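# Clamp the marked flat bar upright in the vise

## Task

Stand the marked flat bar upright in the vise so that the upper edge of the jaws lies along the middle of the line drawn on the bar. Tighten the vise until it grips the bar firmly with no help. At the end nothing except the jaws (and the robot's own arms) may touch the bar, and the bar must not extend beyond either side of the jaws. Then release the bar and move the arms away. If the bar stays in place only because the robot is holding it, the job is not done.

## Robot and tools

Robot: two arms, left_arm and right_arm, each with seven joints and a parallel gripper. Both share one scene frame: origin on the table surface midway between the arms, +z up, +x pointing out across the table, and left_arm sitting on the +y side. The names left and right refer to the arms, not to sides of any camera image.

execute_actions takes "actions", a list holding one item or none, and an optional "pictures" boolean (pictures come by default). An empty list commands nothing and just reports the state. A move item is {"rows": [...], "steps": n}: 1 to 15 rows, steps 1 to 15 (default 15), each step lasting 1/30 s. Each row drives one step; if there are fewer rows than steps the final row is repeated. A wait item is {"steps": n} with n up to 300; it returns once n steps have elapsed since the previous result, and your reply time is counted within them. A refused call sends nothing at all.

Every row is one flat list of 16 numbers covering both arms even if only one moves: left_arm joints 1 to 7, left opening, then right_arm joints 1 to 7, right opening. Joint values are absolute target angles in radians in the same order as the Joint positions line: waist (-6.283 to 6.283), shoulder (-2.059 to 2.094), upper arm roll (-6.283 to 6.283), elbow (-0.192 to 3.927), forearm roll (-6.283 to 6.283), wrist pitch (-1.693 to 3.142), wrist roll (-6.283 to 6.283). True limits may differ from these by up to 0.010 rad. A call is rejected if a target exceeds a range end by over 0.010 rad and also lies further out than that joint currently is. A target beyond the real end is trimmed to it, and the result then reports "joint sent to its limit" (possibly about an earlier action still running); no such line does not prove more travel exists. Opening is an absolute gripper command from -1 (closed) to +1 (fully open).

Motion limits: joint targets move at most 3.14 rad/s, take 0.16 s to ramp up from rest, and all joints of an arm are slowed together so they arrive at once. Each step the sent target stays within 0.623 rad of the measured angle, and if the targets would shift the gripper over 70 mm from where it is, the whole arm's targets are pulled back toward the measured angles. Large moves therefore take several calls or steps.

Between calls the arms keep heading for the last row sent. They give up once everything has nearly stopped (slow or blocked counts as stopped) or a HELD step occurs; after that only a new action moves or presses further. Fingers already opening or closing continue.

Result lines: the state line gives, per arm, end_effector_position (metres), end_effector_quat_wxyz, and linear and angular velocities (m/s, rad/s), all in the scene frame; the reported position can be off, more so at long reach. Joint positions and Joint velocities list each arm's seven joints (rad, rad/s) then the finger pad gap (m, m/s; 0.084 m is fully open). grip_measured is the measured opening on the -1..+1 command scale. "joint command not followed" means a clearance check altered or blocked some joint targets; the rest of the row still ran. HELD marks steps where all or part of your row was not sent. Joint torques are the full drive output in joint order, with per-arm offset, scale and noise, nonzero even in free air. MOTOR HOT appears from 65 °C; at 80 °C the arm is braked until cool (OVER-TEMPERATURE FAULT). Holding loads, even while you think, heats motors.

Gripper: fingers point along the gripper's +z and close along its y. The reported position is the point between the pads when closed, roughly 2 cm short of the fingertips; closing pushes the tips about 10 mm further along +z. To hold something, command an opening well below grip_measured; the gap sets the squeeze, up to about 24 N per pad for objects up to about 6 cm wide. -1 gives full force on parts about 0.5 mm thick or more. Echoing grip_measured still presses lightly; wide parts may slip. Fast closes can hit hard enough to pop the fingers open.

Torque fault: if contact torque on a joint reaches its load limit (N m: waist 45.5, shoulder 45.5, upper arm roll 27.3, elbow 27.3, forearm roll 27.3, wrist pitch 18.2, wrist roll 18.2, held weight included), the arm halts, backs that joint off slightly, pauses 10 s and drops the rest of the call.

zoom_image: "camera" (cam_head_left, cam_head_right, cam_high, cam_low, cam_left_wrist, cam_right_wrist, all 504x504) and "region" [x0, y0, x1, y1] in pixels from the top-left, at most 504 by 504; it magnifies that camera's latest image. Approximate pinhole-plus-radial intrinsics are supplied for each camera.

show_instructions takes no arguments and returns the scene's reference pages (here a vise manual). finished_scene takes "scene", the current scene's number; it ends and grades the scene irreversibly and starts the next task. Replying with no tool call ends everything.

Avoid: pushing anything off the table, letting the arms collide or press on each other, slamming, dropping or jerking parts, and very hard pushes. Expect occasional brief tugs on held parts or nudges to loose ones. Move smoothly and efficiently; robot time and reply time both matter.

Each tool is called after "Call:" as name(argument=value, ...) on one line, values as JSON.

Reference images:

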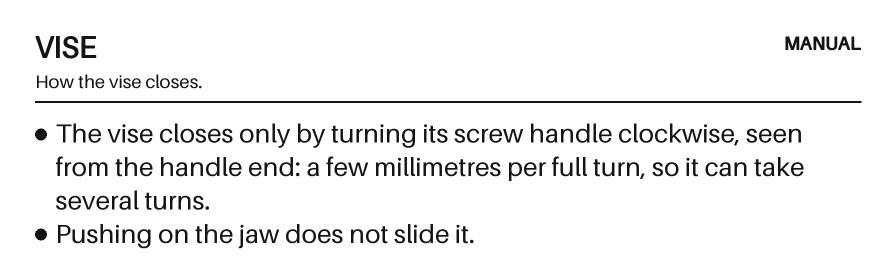

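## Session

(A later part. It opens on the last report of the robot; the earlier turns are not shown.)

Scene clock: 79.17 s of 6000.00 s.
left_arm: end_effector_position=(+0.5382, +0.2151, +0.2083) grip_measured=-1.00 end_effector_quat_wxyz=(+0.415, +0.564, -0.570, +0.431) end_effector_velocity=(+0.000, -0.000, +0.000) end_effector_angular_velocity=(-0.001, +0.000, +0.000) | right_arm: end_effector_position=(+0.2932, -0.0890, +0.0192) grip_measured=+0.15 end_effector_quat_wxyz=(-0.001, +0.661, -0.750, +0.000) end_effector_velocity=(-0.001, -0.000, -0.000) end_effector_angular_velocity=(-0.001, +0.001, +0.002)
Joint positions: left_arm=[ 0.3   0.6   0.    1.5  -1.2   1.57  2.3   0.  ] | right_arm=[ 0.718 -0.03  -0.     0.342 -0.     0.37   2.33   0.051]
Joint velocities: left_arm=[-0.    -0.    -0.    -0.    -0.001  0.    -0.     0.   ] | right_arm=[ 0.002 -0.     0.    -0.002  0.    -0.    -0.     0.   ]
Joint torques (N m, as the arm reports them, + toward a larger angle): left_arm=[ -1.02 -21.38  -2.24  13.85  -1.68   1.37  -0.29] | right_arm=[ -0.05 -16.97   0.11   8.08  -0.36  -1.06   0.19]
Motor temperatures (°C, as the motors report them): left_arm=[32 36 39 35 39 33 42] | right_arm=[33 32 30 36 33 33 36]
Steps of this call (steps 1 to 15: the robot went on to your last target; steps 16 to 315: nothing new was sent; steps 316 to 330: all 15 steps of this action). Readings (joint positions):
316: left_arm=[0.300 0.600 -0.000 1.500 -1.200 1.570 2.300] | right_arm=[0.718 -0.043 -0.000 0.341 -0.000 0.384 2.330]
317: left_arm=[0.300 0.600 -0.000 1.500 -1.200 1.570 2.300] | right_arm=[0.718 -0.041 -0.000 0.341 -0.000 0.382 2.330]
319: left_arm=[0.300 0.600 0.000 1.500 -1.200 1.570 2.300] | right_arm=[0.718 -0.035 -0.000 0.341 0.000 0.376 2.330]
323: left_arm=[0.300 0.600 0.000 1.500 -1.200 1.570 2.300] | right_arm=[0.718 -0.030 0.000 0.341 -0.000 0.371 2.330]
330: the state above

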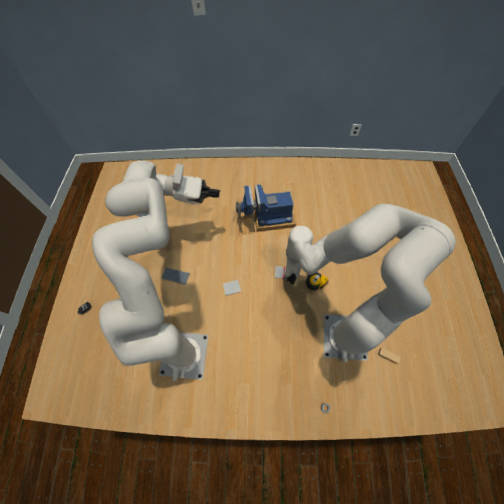

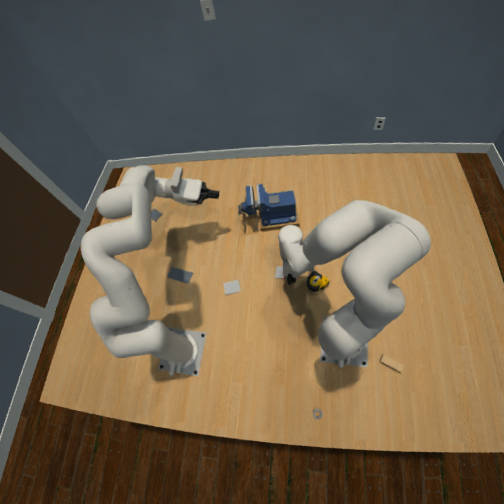

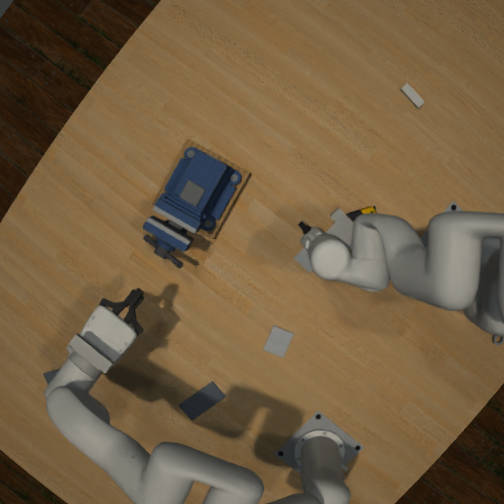

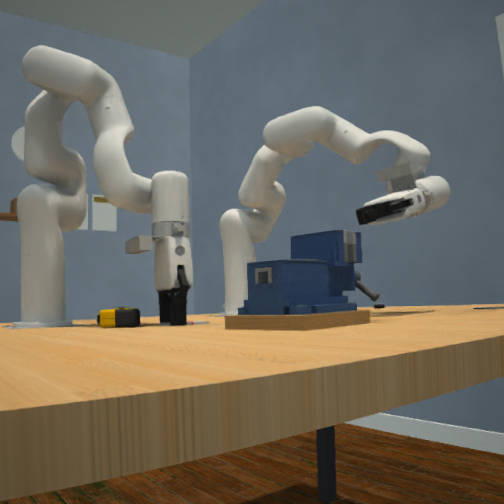

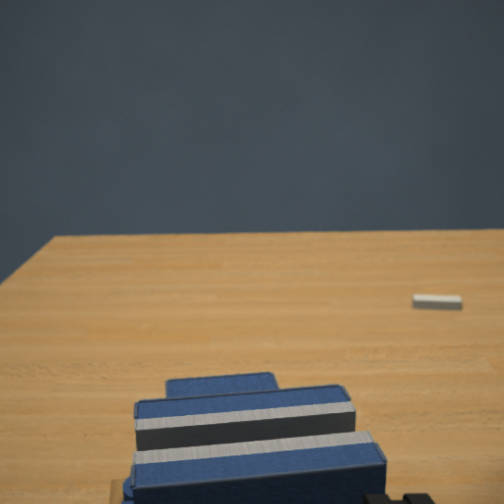

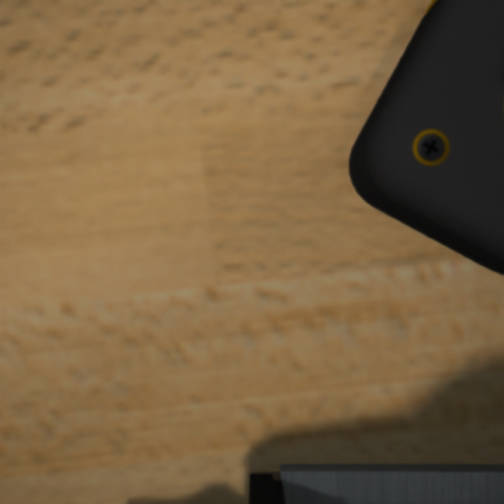

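Call:
execute_actions(actions=[{"rows":[[0.3,0.403,0,1.71,0,1.307,0,-1,0.6,-0.63,0,0.324,0,0.954,2.33,-0.6]]}], pictures=false)

Call:
execute_actions(actions=[{"rows":[[-0.41,0.403,0,1.71,0,1.307,0,-1,0.2,-0.63,0,0.6,0,1.23,2.33,-0.6]]}], pictures=false)

Call:
execute_actions(actions=[{"steps":50}])

Scene clock: 87.03 s of 6000.00 s.
left_arm: end_effector_position=(+0.5469, +0.3514, +0.2296) grip_measured=-1.00 end_effector_quat_wxyz=(+0.191, +0.805, -0.544, +0.136) end_effector_velocity=(-0.049, +0.408, -0.008) end_effector_angular_velocity=(+1.896, +0.780, +1.193) | right_arm: end_effector_position=(+0.2769, -0.1384, +0.1408) grip_measured=+0.15 end_effector_quat_wxyz=(+0.002, -0.619, +0.785, -0.000) end_effector_velocity=(-0.038, -0.062, +0.133) end_effector_angular_velocity=(+0.030, -0.048, -0.128)
Joint positions: left_arm=[ 0.3    0.443  0.     1.667 -0.471  1.363  1.57   0.   ] | right_arm=[ 0.608 -0.589 -0.     0.325 -0.     0.911  2.33   0.051]
Joint velocities: left_arm=[ 0.    -0.173  0.003  0.186  1.906 -0.245 -1.947  0.   ] | right_arm=[-0.124 -0.632 -0.003  0.007 -0.     0.583  0.001 -0.   ]
Joint torques (N m, as the arm reports them, + toward a larger angle): left_arm=[  0.06 -20.11  -0.89  14.66  -0.67  -0.29  -0.37] | right_arm=[ 1.64  6.83  1.12 11.6  -0.33 -1.57  0.33]
Motor temperatures (°C, as the motors report them): left_arm=[32 36 39 35 39 33 42] | right_arm=[33 32 30 35 33 33 36]
Steps of this call (steps 1 to 15: the robot went on to your last target; steps 16 to 221: nothing new was sent; steps 222 to 236: all 15 steps of this action). Readings (joint positions):
222: left_arm=[0.300 0.600 -0.000 1.500 -1.200 1.570 2.300] | right_arm=[0.718 -0.029 0.000 0.341 -0.000 0.370 2.330]
223: left_arm=[0.300 0.599 -0.000 1.501 -1.196 1.568 2.296] | right_arm=[0.717 -0.032 0.000 0.341 0.000 0.374 2.330]
225: left_arm=[0.300 0.589 -0.001 1.512 -1.151 1.549 2.250] | right_arm=[0.710 -0.069 0.003 0.331 -0.000 0.422 2.330]
229: left_arm=[0.300 0.516 -0.000 1.591 -0.918 1.458 2.018] | right_arm=[0.669 -0.278 0.001 0.329 0.000 0.619 2.330]
236: the state above

Scene clock: 87.53 s of 6000.00 s.
left_arm: end_effector_position=(+0.5437, +0.2269, +0.2345) grip_measured=-1.00 end_effector_quat_wxyz=(+0.084, +0.856, -0.510, +0.013) end_effector_velocity=(-0.041, -0.364, +0.023) end_effector_angular_velocity=(+0.376, +0.037, +0.208) | right_arm: end_effector_position=(+0.3301, -0.2375, +0.2380) grip_measured=+0.15 end_effector_quat_wxyz=(+0.002, -0.455, +0.891, -0.000) end_effector_velocity=(+0.011, -0.076, +0.064) end_effector_angular_velocity=(-0.008, +0.014, -0.262)
Joint positions: left_arm=[-0.03   0.42  -0.002  1.692 -0.167  1.328  1.038  0.   ] | right_arm=[ 0.219 -0.63  -0.002  0.588 -0.     1.214  2.33   0.051]
Joint velocities: left_arm=[-0.758 -0.032 -0.002  0.034  0.329 -0.041 -1.073  0.   ] | right_arm=[-0.273 -0.017  0.014  0.177  0.002  0.209 -0.     0.   ]
Joint torques (N m, as the arm reports them, + toward a larger angle): left_arm=[  1.62 -21.48   0.78  15.68  -0.36  -0.45  -0.33] | right_arm=[ 5.38 -6.87  1.48 12.04  0.23 -1.25  0.38]
Motor temperatures (°C, as the motors report them): left_arm=[32 36 39 35 39 33 42] | right_arm=[33 32 30 35 33 33 36]
Steps of this call (steps 1 to 15: all 15 steps of this action). Readings (joint positions):
1: left_arm=[0.300 0.437 0.000 1.673 -0.409 1.355 1.504] | right_arm=[0.605 -0.605 -0.000 0.325 -0.000 0.926 2.330]
2: left_arm=[0.299 0.433 0.001 1.677 -0.352 1.349 1.440] | right_arm=[0.600 -0.613 0.000 0.327 0.000 0.939 2.330]
4: left_arm=[0.272 0.428 0.010 1.683 -0.277 1.343 1.345] | right_arm=[0.556 -0.615 0.003 0.353 0.000 0.978 2.330]
8: left_arm=[0.152 0.427 -0.004 1.684 -0.248 1.338 1.257] | right_arm=[0.409 -0.619 -0.001 0.458 -0.000 1.078 2.330]
15: the state above

Scene clock: 89.20 s of 6000.00 s.
left_arm: end_effector_position=(+0.4970, +0.0495, +0.2500) grip_measured=-1.00 end_effector_quat_wxyz=(-0.000, +0.974, -0.228, -0.000) end_effector_velocity=(-0.000, -0.001, -0.000) end_effector_angular_velocity=(-0.001, +0.000, -0.001) | right_arm: end_effector_position=(+0.3301, -0.2426, +0.2418) grip_measured=+0.15 end_effector_quat_wxyz=(+0.000, -0.447, +0.895, +0.000) end_effector_velocity=(-0.000, -0.000, -0.000) end_effector_angular_velocity=(-0.000, +0.000, -0.001)
Joint positions: left_arm=[-0.41   0.403  0.     1.71   0.     1.307  0.     0.   ] | right_arm=[ 0.2   -0.63   0.     0.6    0.     1.23   2.33   0.051]
Joint velocities: left_arm=[-0.001  0.     0.    -0.    -0.001 -0.    -0.     0.   ] | right_arm=[-0.001 -0.     0.    -0.001 -0.    -0.     0.001  0.   ]
Joint torques (N m, as the arm reports them, + toward a larger angle): left_arm=[ -0.09 -20.72  -0.22  15.63  -0.22  -1.23  -0.06] | right_arm=[-0.17 -9.59 -0.06 14.43 -0.35 -1.32  0.42]
Motor temperatures (°C, as the motors report them): left_arm=[32 36 39 35 39 33 42] | right_arm=[33 32 30 36 33 33 36]
Steps of this call (steps 1 to 45: the robot went on to your last target; steps 46 to 50: nothing new was sent). Readings (joint positions):
1: left_arm=[-0.055 0.418 -0.002 1.694 -0.156 1.327 1.001] | right_arm=[0.212 -0.630 -0.002 0.593 -0.000 1.220 2.330]
2: left_arm=[-0.079 0.417 -0.001 1.695 -0.145 1.325 0.962] | right_arm=[0.208 -0.630 -0.001 0.595 -0.000 1.224 2.330]
4: left_arm=[-0.128 0.415 -0.001 1.697 -0.124 1.323 0.877] | right_arm=[0.204 -0.629 0.001 0.596 0.000 1.228 2.330]
8: left_arm=[-0.222 0.411 -0.001 1.701 -0.083 1.318 0.674] | right_arm=[0.201 -0.630 0.001 0.598 0.000 1.230 2.330]
50: the state above
All arms were judged still, so your last target was given up. Only a new action makes them travel on or press farther. Fingers that are still opening or closing keep moving.

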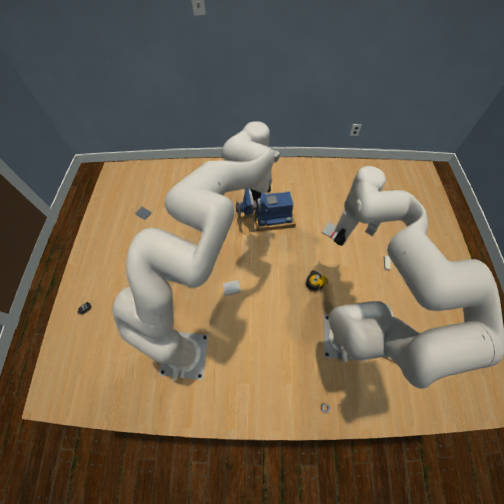

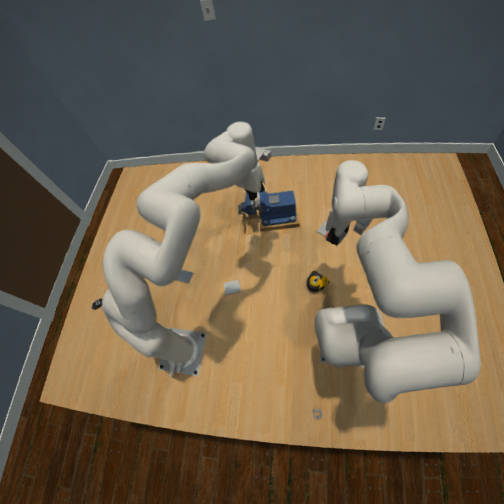

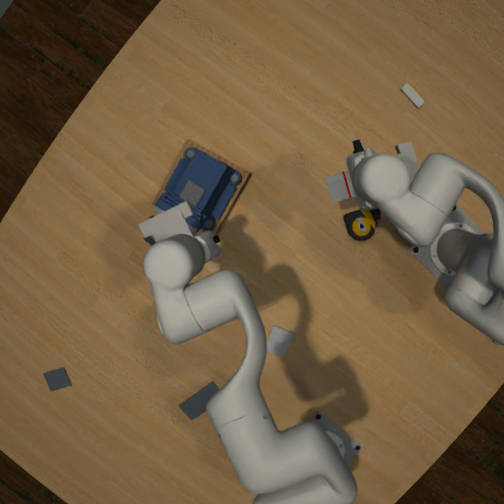

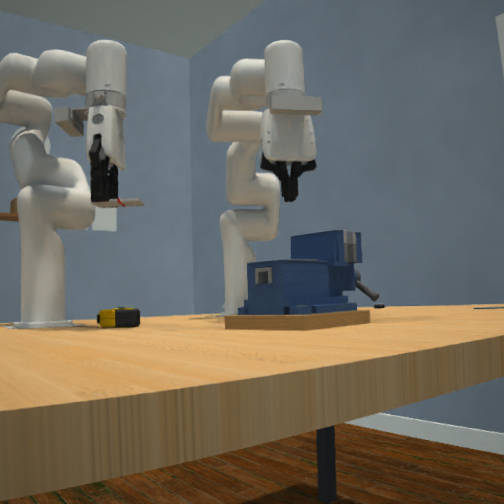

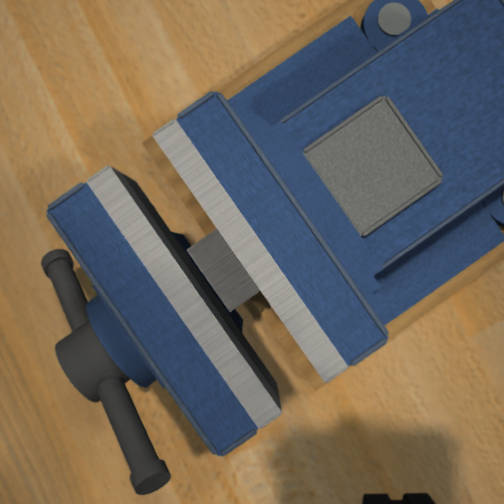

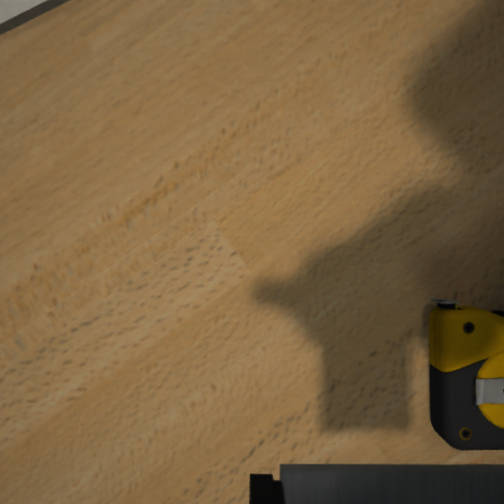

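Call:
execute_actions(actions=[{"rows":[[0.35,0.403,0,1.71,0,1.307,1,-1,0.216,-0.3,0,0.9,1.561,1.581,3.935,-0.6]]}], pictures=false)

Call:
execute_actions(actions=[{"steps":30}], pictures=false)

Call:
execute_actions(actions=[{"rows":[[0.35,0.68,0,1.5,-1.3,1.57,2.35,-1,0.216,0.651,0,1.445,1.561,1.581,3.935,-0.6]]}], pictures=false)

Call:
execute_actions(actions=[{"steps":50}])

Scene clock: 108.63 s of 6000.00 s.
left_arm: end_effector_position=(+0.5508, +0.2166, +0.2499) grip_measured=-1.00 end_effector_quat_wxyz=(-0.000, +0.972, -0.233, -0.000) end_effector_velocity=(+0.063, +0.389, -0.000) end_effector_angular_velocity=(-0.002, +0.001, -0.149) | right_arm: end_effector_position=(+0.3235, -0.0880, +0.2946) grip_measured=+0.15 end_effector_quat_wxyz=(-0.130, -0.057, +0.937, +0.319) end_effector_velocity=(+0.040, +0.348, +0.245) end_effector_angular_velocity=(+1.097, +1.427, -1.641)
Joint positions: left_arm=[-0.112  0.403  0.001  1.71   0.     1.307  0.31   0.   ] | right_arm=[ 0.212 -0.385  0.     0.822  0.664  1.49   2.994  0.051]
Joint velocities: left_arm=[ 0.671  0.    -0.003 -0.    -0.002  0.     0.819  0.   ] | right_arm=[0.016 0.289 0.001 0.264 1.645 0.31  1.641 0.   ]
Joint torques (N m, as the arm reports them, + toward a larger angle): left_arm=[ -0.79 -20.56  -1.21  15.93  -0.24  -0.91  -0.12] | right_arm=[ -0.38 -18.56  -0.86  14.09   0.87  -0.67   0.43]
Motor temperatures (°C, as the motors report them): left_arm=[32 36 39 35 39 33 42] | right_arm=[33 32 30 36 33 33 36]
Steps of this call (steps 1 to 568: nothing new was sent; steps 569 to 583: all 15 steps of this action). Readings (joint positions):
569: left_arm=[-0.410 0.403 -0.000 1.710 0.000 1.307 0.000] | right_arm=[0.200 -0.630 -0.000 0.600 0.000 1.230 2.330]
570: left_arm=[-0.407 0.403 -0.001 1.710 -0.000 1.307 0.004] | right_arm=[0.200 -0.628 -0.000 0.602 0.004 1.233 2.334]
572: left_arm=[-0.374 0.403 -0.009 1.710 -0.001 1.307 0.043] | right_arm=[0.201 -0.606 -0.001 0.623 0.048 1.258 2.380]
576: left_arm=[-0.272 0.403 0.002 1.710 0.000 1.307 0.138] | right_arm=[0.207 -0.492 0.000 0.726 0.276 1.376 2.606]
583: the state above

Scene clock: 109.63 s of 6000.00 s.
left_arm: end_effector_position=(+0.5327, +0.4838, +0.2500) grip_measured=-1.00 end_effector_quat_wxyz=(+0.000, +0.939, -0.344, +0.000) end_effector_velocity=(-0.005, +0.018, -0.001) end_effector_angular_velocity=(+0.007, +0.003, +0.023) | right_arm: end_effector_position=(+0.3796, +0.0231, +0.4815) grip_measured=+0.15 end_effector_quat_wxyz=(-0.429, +0.346, +0.619, +0.559) end_effector_velocity=(+0.001, -0.001, +0.002) end_effector_angular_velocity=(+0.004, +0.001, -0.004)
Joint positions: left_arm=[ 0.348  0.403 -0.002  1.71  -0.     1.307  0.999  0.   ] | right_arm=[ 0.216 -0.3   -0.     0.9    1.561  1.581  3.935  0.051]
Joint velocities: left_arm=[ 0.016  0.001  0.016 -0.     0.001 -0.     0.007  0.   ] | right_arm=[-0.002  0.    -0.     0.002  0.004 -0.     0.003  0.   ]
Joint torques (N m, as the arm reports them, + toward a larger angle): left_arm=[ -0.09 -20.7   -0.67  16.09   0.19  -0.93  -0.39] | right_arm=[ -0.55 -20.16  -0.61  14.37   1.84   0.62   0.36]
Motor temperatures (°C, as the motors report them): left_arm=[32 36 39 35 39 33 42] | right_arm=[33 32 30 36 33 33 36]
Steps of this call (steps 1 to 30: the robot went on to your last target). Readings (joint positions):
1: left_arm=[-0.090 0.403 0.001 1.710 0.000 1.307 0.338] | right_arm=[0.212 -0.375 0.000 0.831 0.719 1.500 3.049]
2: left_arm=[-0.068 0.403 0.001 1.710 0.000 1.307 0.367] | right_arm=[0.213 -0.367 0.000 0.838 0.774 1.508 3.104]
4: left_arm=[-0.024 0.403 0.001 1.710 0.000 1.307 0.429] | right_arm=[0.214 -0.354 0.000 0.851 0.884 1.523 3.214]
8: left_arm=[0.064 0.403 0.000 1.710 0.000 1.307 0.563] | right_arm=[0.214 -0.334 0.000 0.869 1.106 1.545 3.437]
30: the state above

Scene clock: 110.13 s of 6000.00 s.
left_arm: end_effector_position=(+0.4881, +0.3587, +0.1370) grip_measured=-1.00 end_effector_quat_wxyz=(+0.299, +0.835, -0.461, +0.035) end_effector_velocity=(-0.042, -0.387, -0.123) end_effector_angular_velocity=(-2.011, -0.316, -0.609) | right_arm: end_effector_position=(+0.5028, +0.0392, +0.3996) grip_measured=+0.15 end_effector_quat_wxyz=(-0.473, +0.394, +0.589, +0.524) end_effector_velocity=(+0.203, +0.027, -0.333) end_effector_angular_velocity=(-0.075, +0.559, +0.001)
Joint positions: left_arm=[ 0.349  0.563 -0.     1.589 -0.463  1.458  1.463  0.   ] | right_arm=[ 0.216  0.186 -0.     1.226  1.561  1.581  3.935  0.051]
Joint velocities: left_arm=[ 0.002  0.382  0.001 -0.291 -1.584  0.357  1.584  0.   ] | right_arm=[ 0.001  1.033 -0.     0.47  -0.001 -0.     0.001  0.   ]
Joint torques (N m, as the arm reports them, + toward a larger angle): left_arm=[ -0.58 -22.48  -1.87  15.01  -1.87   0.05  -0.11] | right_arm=[ -0.33 -35.89  -0.09  13.75   1.61   0.92   0.41]
Motor temperatures (°C, as the motors report them): left_arm=[32 36 39 35 39 33 42] | right_arm=[33 32 30 36 33 33 36]
Steps of this call (steps 1 to 15: all 15 steps of this action). Readings (joint positions):
1: left_arm=[0.348 0.403 -0.001 1.710 -0.000 1.307 1.000] | right_arm=[0.216 -0.300 -0.000 0.900 1.561 1.581 3.935]
2: left_arm=[0.349 0.404 -0.001 1.709 -0.004 1.309 1.004] | right_arm=[0.216 -0.297 0.000 0.903 1.561 1.581 3.935]
4: left_arm=[0.349 0.417 0.000 1.702 -0.045 1.325 1.046] | right_arm=[0.216 -0.257 0.001 0.942 1.561 1.582 3.935]
8: left_arm=[0.349 0.476 -0.001 1.654 -0.170 1.375 1.170] | right_arm=[0.216 -0.074 -0.000 1.090 1.561 1.581 3.935]
15: the state above

Scene clock: 111.80 s of 6000.00 s.
left_arm: end_effector_position=(+0.5541, +0.2390, +0.1837) grip_measured=-1.00 end_effector_quat_wxyz=(+0.420, +0.574, -0.518, +0.475) end_effector_velocity=(-0.000, -0.000, -0.000) end_effector_angular_velocity=(+0.000, +0.001, -0.002) | right_arm: end_effector_position=(+0.5682, +0.0480, +0.2302) grip_measured=+0.15 end_effector_quat_wxyz=(+0.535, -0.462, -0.535, -0.463) end_effector_velocity=(+0.001, -0.001, +0.000) end_effector_angular_velocity=(+0.000, -0.001, -0.003)
Joint positions: left_arm=[ 0.35  0.68  0.    1.5  -1.3   1.57  2.35  0.  ] | right_arm=[0.216 0.651 0.    1.445 1.561 1.581 3.935 0.051]
Joint velocities: left_arm=[-0.001 -0.    -0.    -0.     0.001  0.    -0.     0.   ] | right_arm=[-0.003  0.001 -0.     0.002 -0.     0.    -0.    -0.   ]
Joint torques (N m, as the arm reports them, + toward a larger angle): left_arm=[  0.09 -22.78  -2.62  12.8   -1.96   1.52  -0.06] | right_arm=[ -0.34 -45.37   1.    12.74   1.45   1.11   0.24]
Motor temperatures (°C, as the motors report them): left_arm=[32 36 39 35 39 33 42] | right_arm=[33 32 30 36 33 33 36]
Steps of this call (steps 1 to 45: the robot went on to your last target; steps 46 to 50: nothing new was sent). Readings (joint positions):
1: left_arm=[0.349 0.576 -0.000 1.579 -0.518 1.470 1.518] | right_arm=[0.216 0.220 -0.000 1.242 1.561 1.581 3.935]
2: left_arm=[0.349 0.588 -0.000 1.570 -0.578 1.482 1.578] | right_arm=[0.216 0.254 -0.000 1.258 1.561 1.581 3.935]
4: left_arm=[0.350 0.612 -0.000 1.552 -0.711 1.504 1.711] | right_arm=[0.216 0.322 -0.000 1.290 1.561 1.581 3.935]
8: left_arm=[0.349 0.649 -0.001 1.523 -1.006 1.540 2.017] | right_arm=[0.216 0.455 -0.000 1.352 1.561 1.581 3.935]
50: the state above
All arms were judged still, so your last target was given up. Only a new action makes them travel on or press farther. Fingers that are still opening or closing keep moving.

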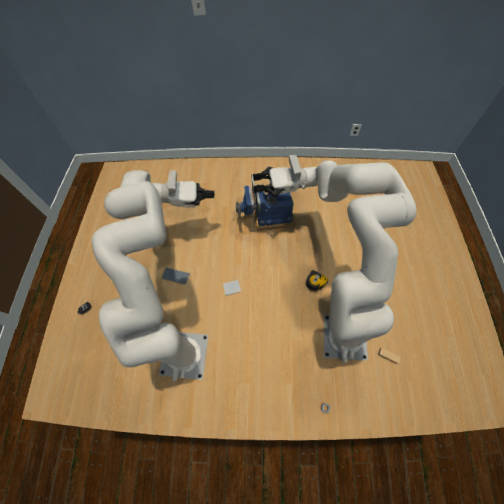

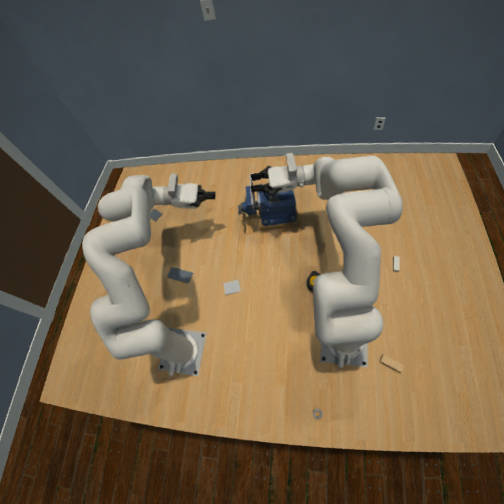

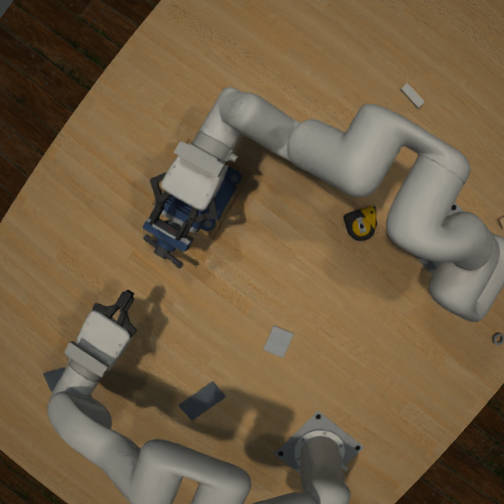

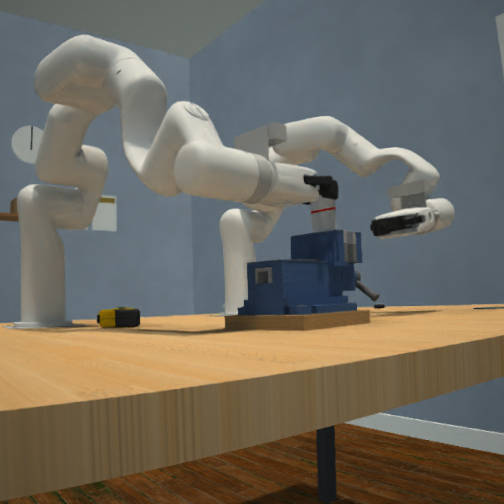

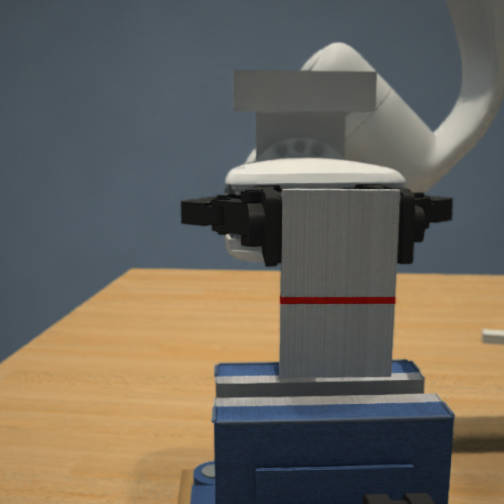

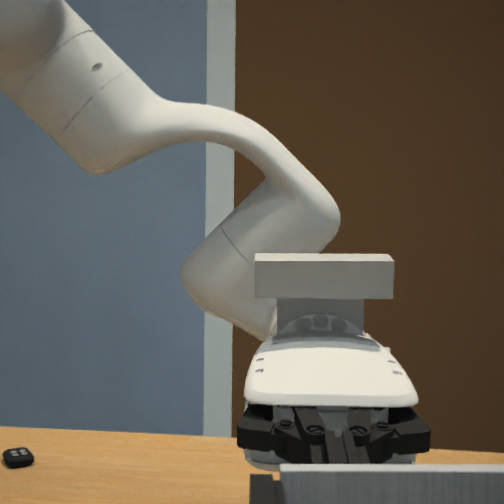

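Call:
zoom_image(camera="cam_head_left", region=[225,160,305,240])

Call:
zoom_image(camera="cam_head_right", region=[225,160,305,240])

Region (225, 160, 305, 240) of cam_head_left's 504x504 image, scaled by 6.300, with more detail than that image has.

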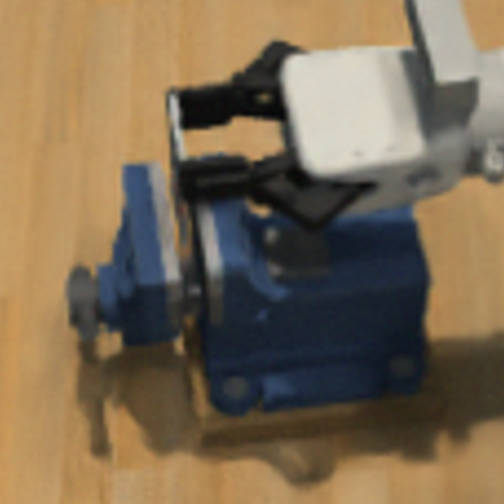

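Region (225, 160, 305, 240) of cam_head_right's 504x504 image, scaled by 6.300, with more detail than that image has.

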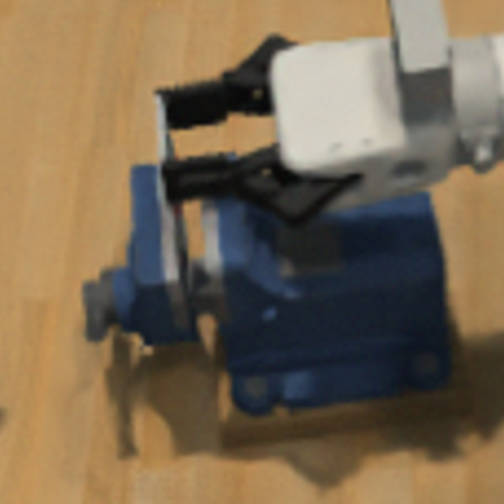

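Call:
execute_actions(actions=[{"rows":[[0.35,0.68,0,1.5,-1.3,1.57,2.35,-1,0.211,0.651,0,1.445,1.557,1.585,3.935,-0.6],[0.35,0.68,0,1.5,-1.3,1.57,2.35,-1,0.211,0.655,0,1.447,1.557,1.585,3.932,-0.6],[0.35,0.68,0,1.5,-1.3,1.57,2.35,-1,0.211,0.66,0,1.448,1.557,1.585,3.929,-0.6],[0.35,0.68,0,1.5,-1.3,1.57,2.35,-1,0.211,0.665,0,1.45,1.557,1.585,3.926,-0.6],[0.35,0.68,0,1.5,-1.3,1.57,2.35,-1,0.211,0.67,0,1.452,1.557,1.585,3.923,-0.6],[0.35,0.68,0,1.5,-1.3,1.57,2.35,-1,0.211,0.676,0,1.454,1.557,1.585,3.919,-0.6],[0.35,0.68,0,1.5,-1.3,1.57,2.35,-1,0.211,0.682,0,1.456,1.557,1.585,3.915,-0.6],[0.35,0.68,0,1.5,-1.3,1.57,2.35,-1,0.211,0.688,0,1.458,1.557,1.585,3.911,-0.6],[0.35,0.68,0,1.5,-1.3,1.57,2.35,-1,0.211,0.694,0,1.46,1.557,1.585,3.907,-0.6]]}])

Call:
zoom_image(camera="cam_head_left", region=[235,165,285,215])

Scene clock: 125.70 s of 6000.00 s.
left_arm: end_effector_position=(+0.5541, +0.2390, +0.1837) grip_measured=-1.00 end_effector_quat_wxyz=(+0.420, +0.574, -0.518, +0.475) end_effector_velocity=(+0.000, -0.000, -0.000) end_effector_angular_velocity=(-0.001, +0.001, +0.001) | right_arm: end_effector_position=(+0.5696, +0.0457, +0.2109) grip_measured=+0.15 end_effector_quat_wxyz=(+0.536, -0.462, -0.535, -0.462) end_effector_velocity=(+0.004, +0.001, -0.000) end_effector_angular_velocity=(+0.005, -0.023, +0.001)
Joint positions: left_arm=[ 0.35  0.68 -0.    1.5  -1.3   1.57  2.35  0.  ] | right_arm=[0.211 0.693 0.    1.459 1.557 1.585 3.908 0.051]
Joint velocities: left_arm=[-0.001  0.001  0.001 -0.    -0.001 -0.    -0.     0.   ] | right_arm=[ 0.001  0.013 -0.     0.02   0.001  0.002 -0.016 -0.   ]
Joint torques (N m, as the arm reports them, + toward a larger angle): left_arm=[  0.07 -22.5   -2.88  13.47  -1.86   1.27  -0.26] | right_arm=[ -0.59 -47.59   0.67  12.39   1.27   1.14   0.48]
Motor temperatures (°C, as the motors report them): left_arm=[32 36 39 35 39 33 42] | right_arm=[33 32 30 36 33 33 36]
Steps of this call (steps 1 to 402: nothing new was sent; steps 403 to 417: all 15 steps of this action). Readings (joint positions):
403: left_arm=[0.350 0.680 0.000 1.500 -1.300 1.570 2.350] | right_arm=[0.216 0.651 0.000 1.445 1.561 1.581 3.935]
404: left_arm=[0.350 0.680 -0.000 1.500 -1.300 1.570 2.350] | right_arm=[0.215 0.651 0.000 1.445 1.560 1.582 3.935]
406: left_arm=[0.350 0.680 -0.000 1.500 -1.300 1.570 2.350] | right_arm=[0.213 0.653 0.000 1.446 1.559 1.583 3.933]
410: left_arm=[0.350 0.680 -0.000 1.500 -1.300 1.570 2.350] | right_arm=[0.211 0.668 -0.000 1.451 1.557 1.585 3.924]
417: the state above

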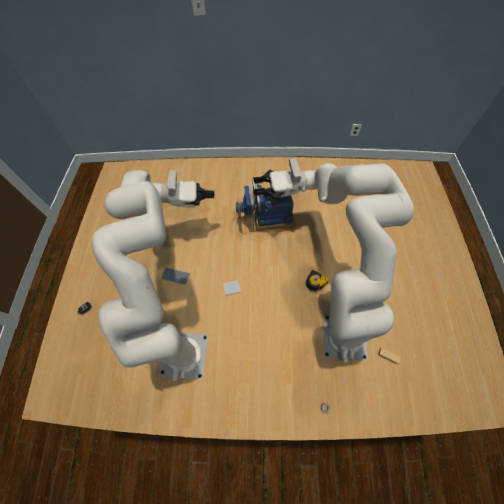

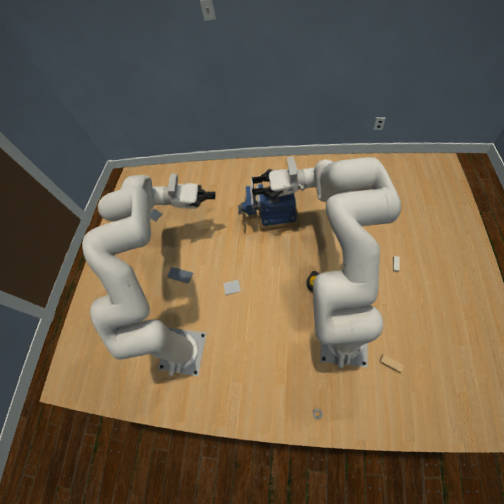

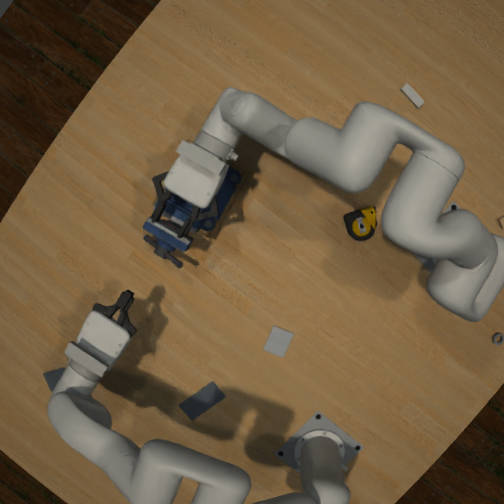

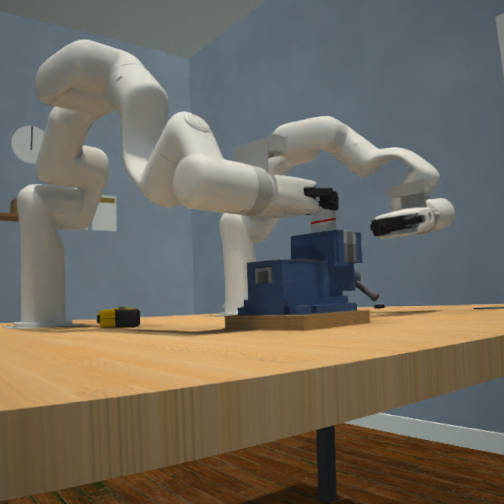

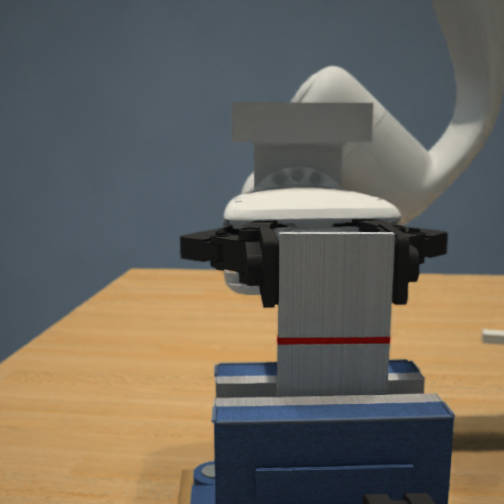

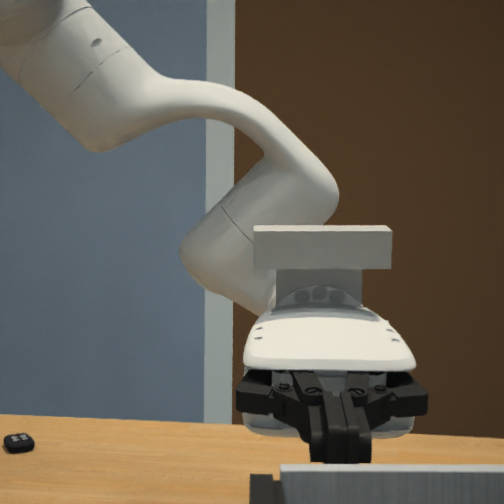

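Region (235, 165, 285, 215) of cam_head_left's 504x504 image, scaled by 10.080, with more detail than that image has.

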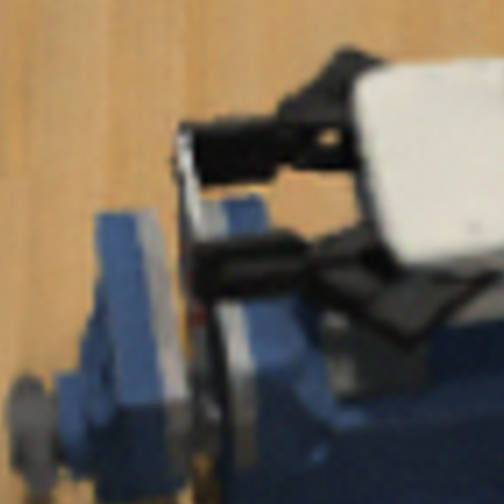

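Call:
execute_actions(actions=[{"rows":[[0.33,0.75,0,1.5,-1.35,1.58,2.4,0,0.21,0.705,0,1.464,1.556,1.586,3.9,-0.6],[0.33,0.75,0,1.5,-1.35,1.58,2.4,0,0.21,0.705,0,1.464,1.556,1.586,3.9,-0.6],[0.31,0.82,0,1.5,-1.42,1.6,2.5,0,0.208,0.718,0,1.469,1.555,1.587,3.892,-0.6],[0.31,0.82,0,1.5,-1.42,1.6,2.5,0,0.208,0.718,0,1.469,1.555,1.587,3.892,-0.6],[0.31,0.82,0,1.5,-1.42,1.6,2.5,0,0.207,0.73,0,1.474,1.554,1.588,3.885,-0.6],[0.31,0.82,0,1.5,-1.42,1.6,2.5,0,0.207,0.73,0,1.474,1.554,1.588,3.885,-0.6],[0.295,0.926,0,1.493,-1.487,1.625,2.575,0,0.205,0.742,0,1.478,1.552,1.588,3.877,-0.6]]}], pictures=false)

Call:
execute_actions(actions=[{"steps":20}])

Call:
zoom_image(camera="cam_low", region=[280,190,480,330])

Scene clock: 142.20 s of 6000.00 s.
left_arm: end_effector_position=(+0.5429, +0.1936, +0.0888) grip_measured=-0.01 end_effector_quat_wxyz=(+0.465, +0.538, -0.461, +0.531) end_effector_velocity=(+0.022, +0.001, +0.006) end_effector_angular_velocity=(-0.047, -0.109, +0.048) | right_arm: end_effector_position=(+0.5717, +0.0426, +0.1896) grip_measured=+0.15 end_effector_quat_wxyz=(+0.535, -0.462, -0.535, -0.462) end_effector_velocity=(+0.003, +0.002, +0.007) end_effector_angular_velocity=(+0.008, -0.025, +0.004)
Joint positions: left_arm=[ 0.296  0.923  0.     1.489 -1.481  1.623  2.568  0.044] | right_arm=[ 0.205  0.741 -0.     1.478  1.552  1.588  3.878  0.051]
Joint velocities: left_arm=[-0.007  0.045  0.007  0.055 -0.08   0.03   0.088  0.   ] | right_arm=[-0.001 -0.001  0.005  0.016 -0.     0.003 -0.008 -0.   ]
Joint torques (N m, as the arm reports them, + toward a larger angle): left_arm=[ -0.29 -27.    -3.62  13.31  -1.4    2.32  -0.14] | right_arm=[ -0.15 -46.97   0.79  11.96   1.23   1.37   0.44]
Motor temperatures (°C, as the motors report them): left_arm=[32 36 39 35 39 33 42] | right_arm=[33 32 30 36 33 33 36]
Steps of this call (steps 1 to 15: the robot went on to your last target; steps 16 to 480: nothing new was sent; steps 481 to 495: all 15 steps of this action). Readings (joint positions):
481: left_arm=[0.350 0.680 0.000 1.500 -1.300 1.570 2.350] | right_arm=[0.211 0.694 0.000 1.460 1.557 1.585 3.907]
482: left_arm=[0.349 0.683 0.000 1.501 -1.303 1.571 2.353] | right_arm=[0.211 0.695 0.000 1.461 1.557 1.585 3.906]
484: left_arm=[0.341 0.709 0.002 1.505 -1.327 1.576 2.379] | right_arm=[0.210 0.701 0.000 1.464 1.556 1.586 3.902]
488: left_arm=[0.315 0.805 -0.002 1.495 -1.401 1.595 2.474] | right_arm=[0.208 0.723 -0.000 1.471 1.554 1.587 3.889]
495: the state above

Scene clock: 142.87 s of 6000.00 s.
left_arm: end_effector_position=(+0.5447, +0.1934, +0.0900) grip_measured=-0.01 end_effector_quat_wxyz=(+0.463, +0.535, -0.462, +0.535) end_effector_velocity=(-0.000, +0.000, -0.000) end_effector_angular_velocity=(-0.001, +0.000, +0.001) | right_arm: end_effector_position=(+0.5718, +0.0426, +0.1894) grip_measured=+0.15 end_effector_quat_wxyz=(+0.535, -0.462, -0.535, -0.462) end_effector_velocity=(-0.000, +0.000, -0.000) end_effector_angular_velocity=(-0.000, +0.002, +0.001)
Joint positions: left_arm=[ 0.295  0.926  0.     1.493 -1.487  1.625  2.575  0.044] | right_arm=[0.205 0.742 0.    1.478 1.552 1.588 3.877 0.051]
Joint velocities: left_arm=[ 0.001  0.    -0.    -0.001 -0.     0.     0.001 -0.   ] | right_arm=[ 0.001  0.    -0.     0.    -0.     0.     0.002  0.   ]
Joint torques (N m, as the arm reports them, + toward a larger angle): left_arm=[ -0.2  -22.92  -3.56  11.15  -1.7    1.94  -0.33] | right_arm=[ -0.66 -46.64   0.68  12.32   1.19   1.29   0.43]
Motor temperatures (°C, as the motors report them): left_arm=[32 36 39 35 39 33 42] | right_arm=[33 32 30 36 33 33 36]
Steps of this call (steps 1 to 15: the robot went on to your last target; steps 16 to 20: nothing new was sent). Readings (joint positions):
1: left_arm=[0.296 0.924 0.000 1.491 -1.483 1.624 2.571] | right_arm=[0.205 0.741 0.000 1.478 1.552 1.588 3.877]
2: left_arm=[0.296 0.923 0.000 1.493 -1.485 1.624 2.572] | right_arm=[0.205 0.741 0.000 1.478 1.552 1.588 3.877]
4: left_arm=[0.296 0.922 0.000 1.495 -1.486 1.625 2.574] | right_arm=[0.205 0.741 0.000 1.478 1.552 1.588 3.877]
8: left_arm=[0.295 0.924 0.000 1.494 -1.487 1.625 2.575] | right_arm=[0.205 0.742 0.000 1.478 1.552 1.588 3.877]
20: the state above
All arms were judged still, so your last target was given up. Only a new action makes them travel on or press farther. Fingers that are still opening or closing keep moving.

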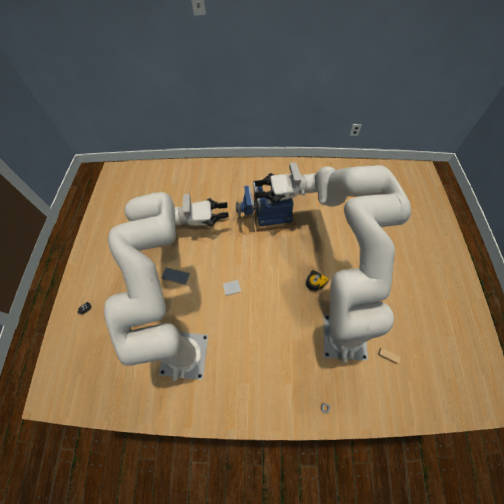

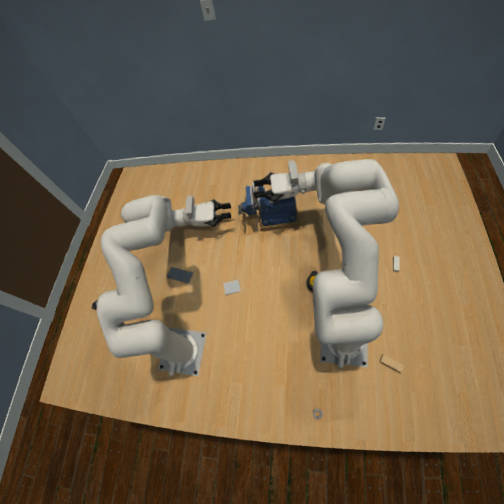

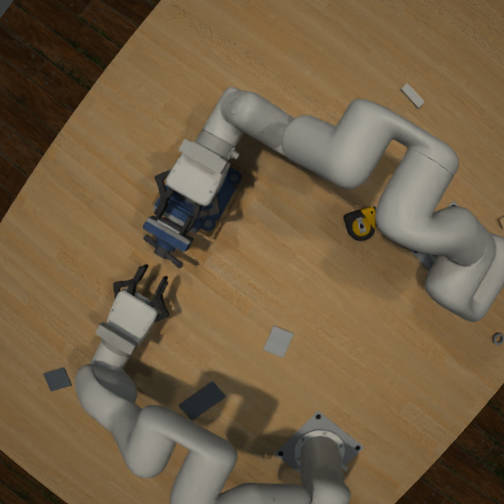

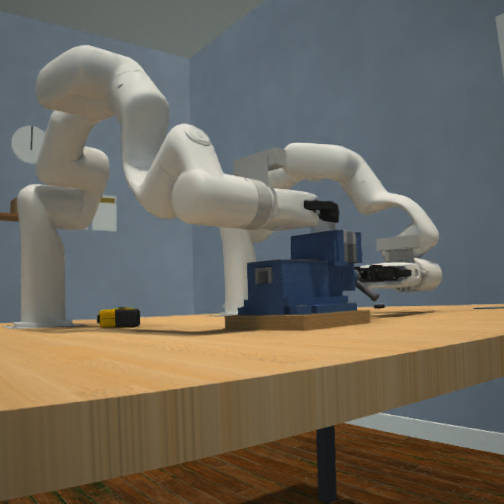

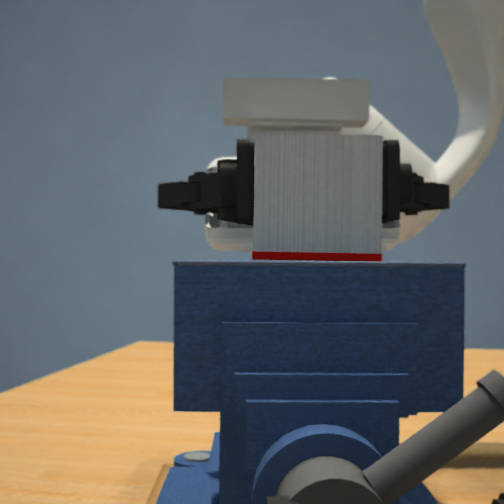

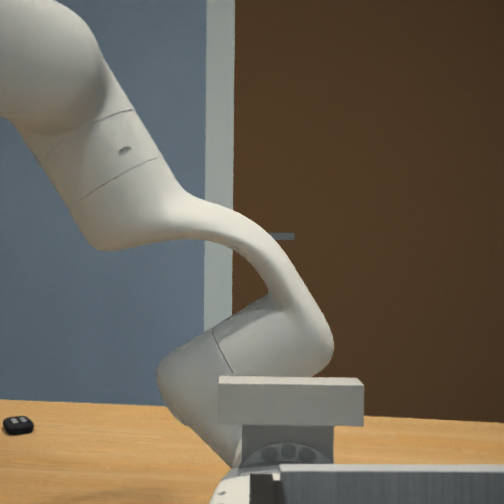

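Region (280, 190, 480, 330) of cam_low's 504x504 image, scaled by 2.520, with more detail than that image has; it fills the top 353 rows of this view, and the rest is white.

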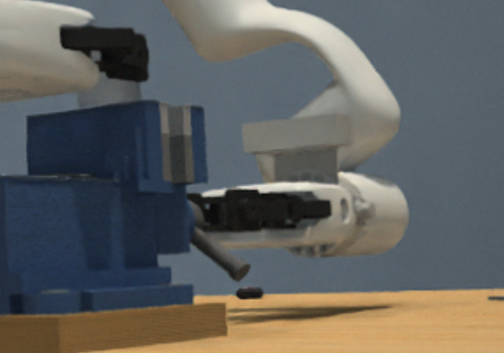

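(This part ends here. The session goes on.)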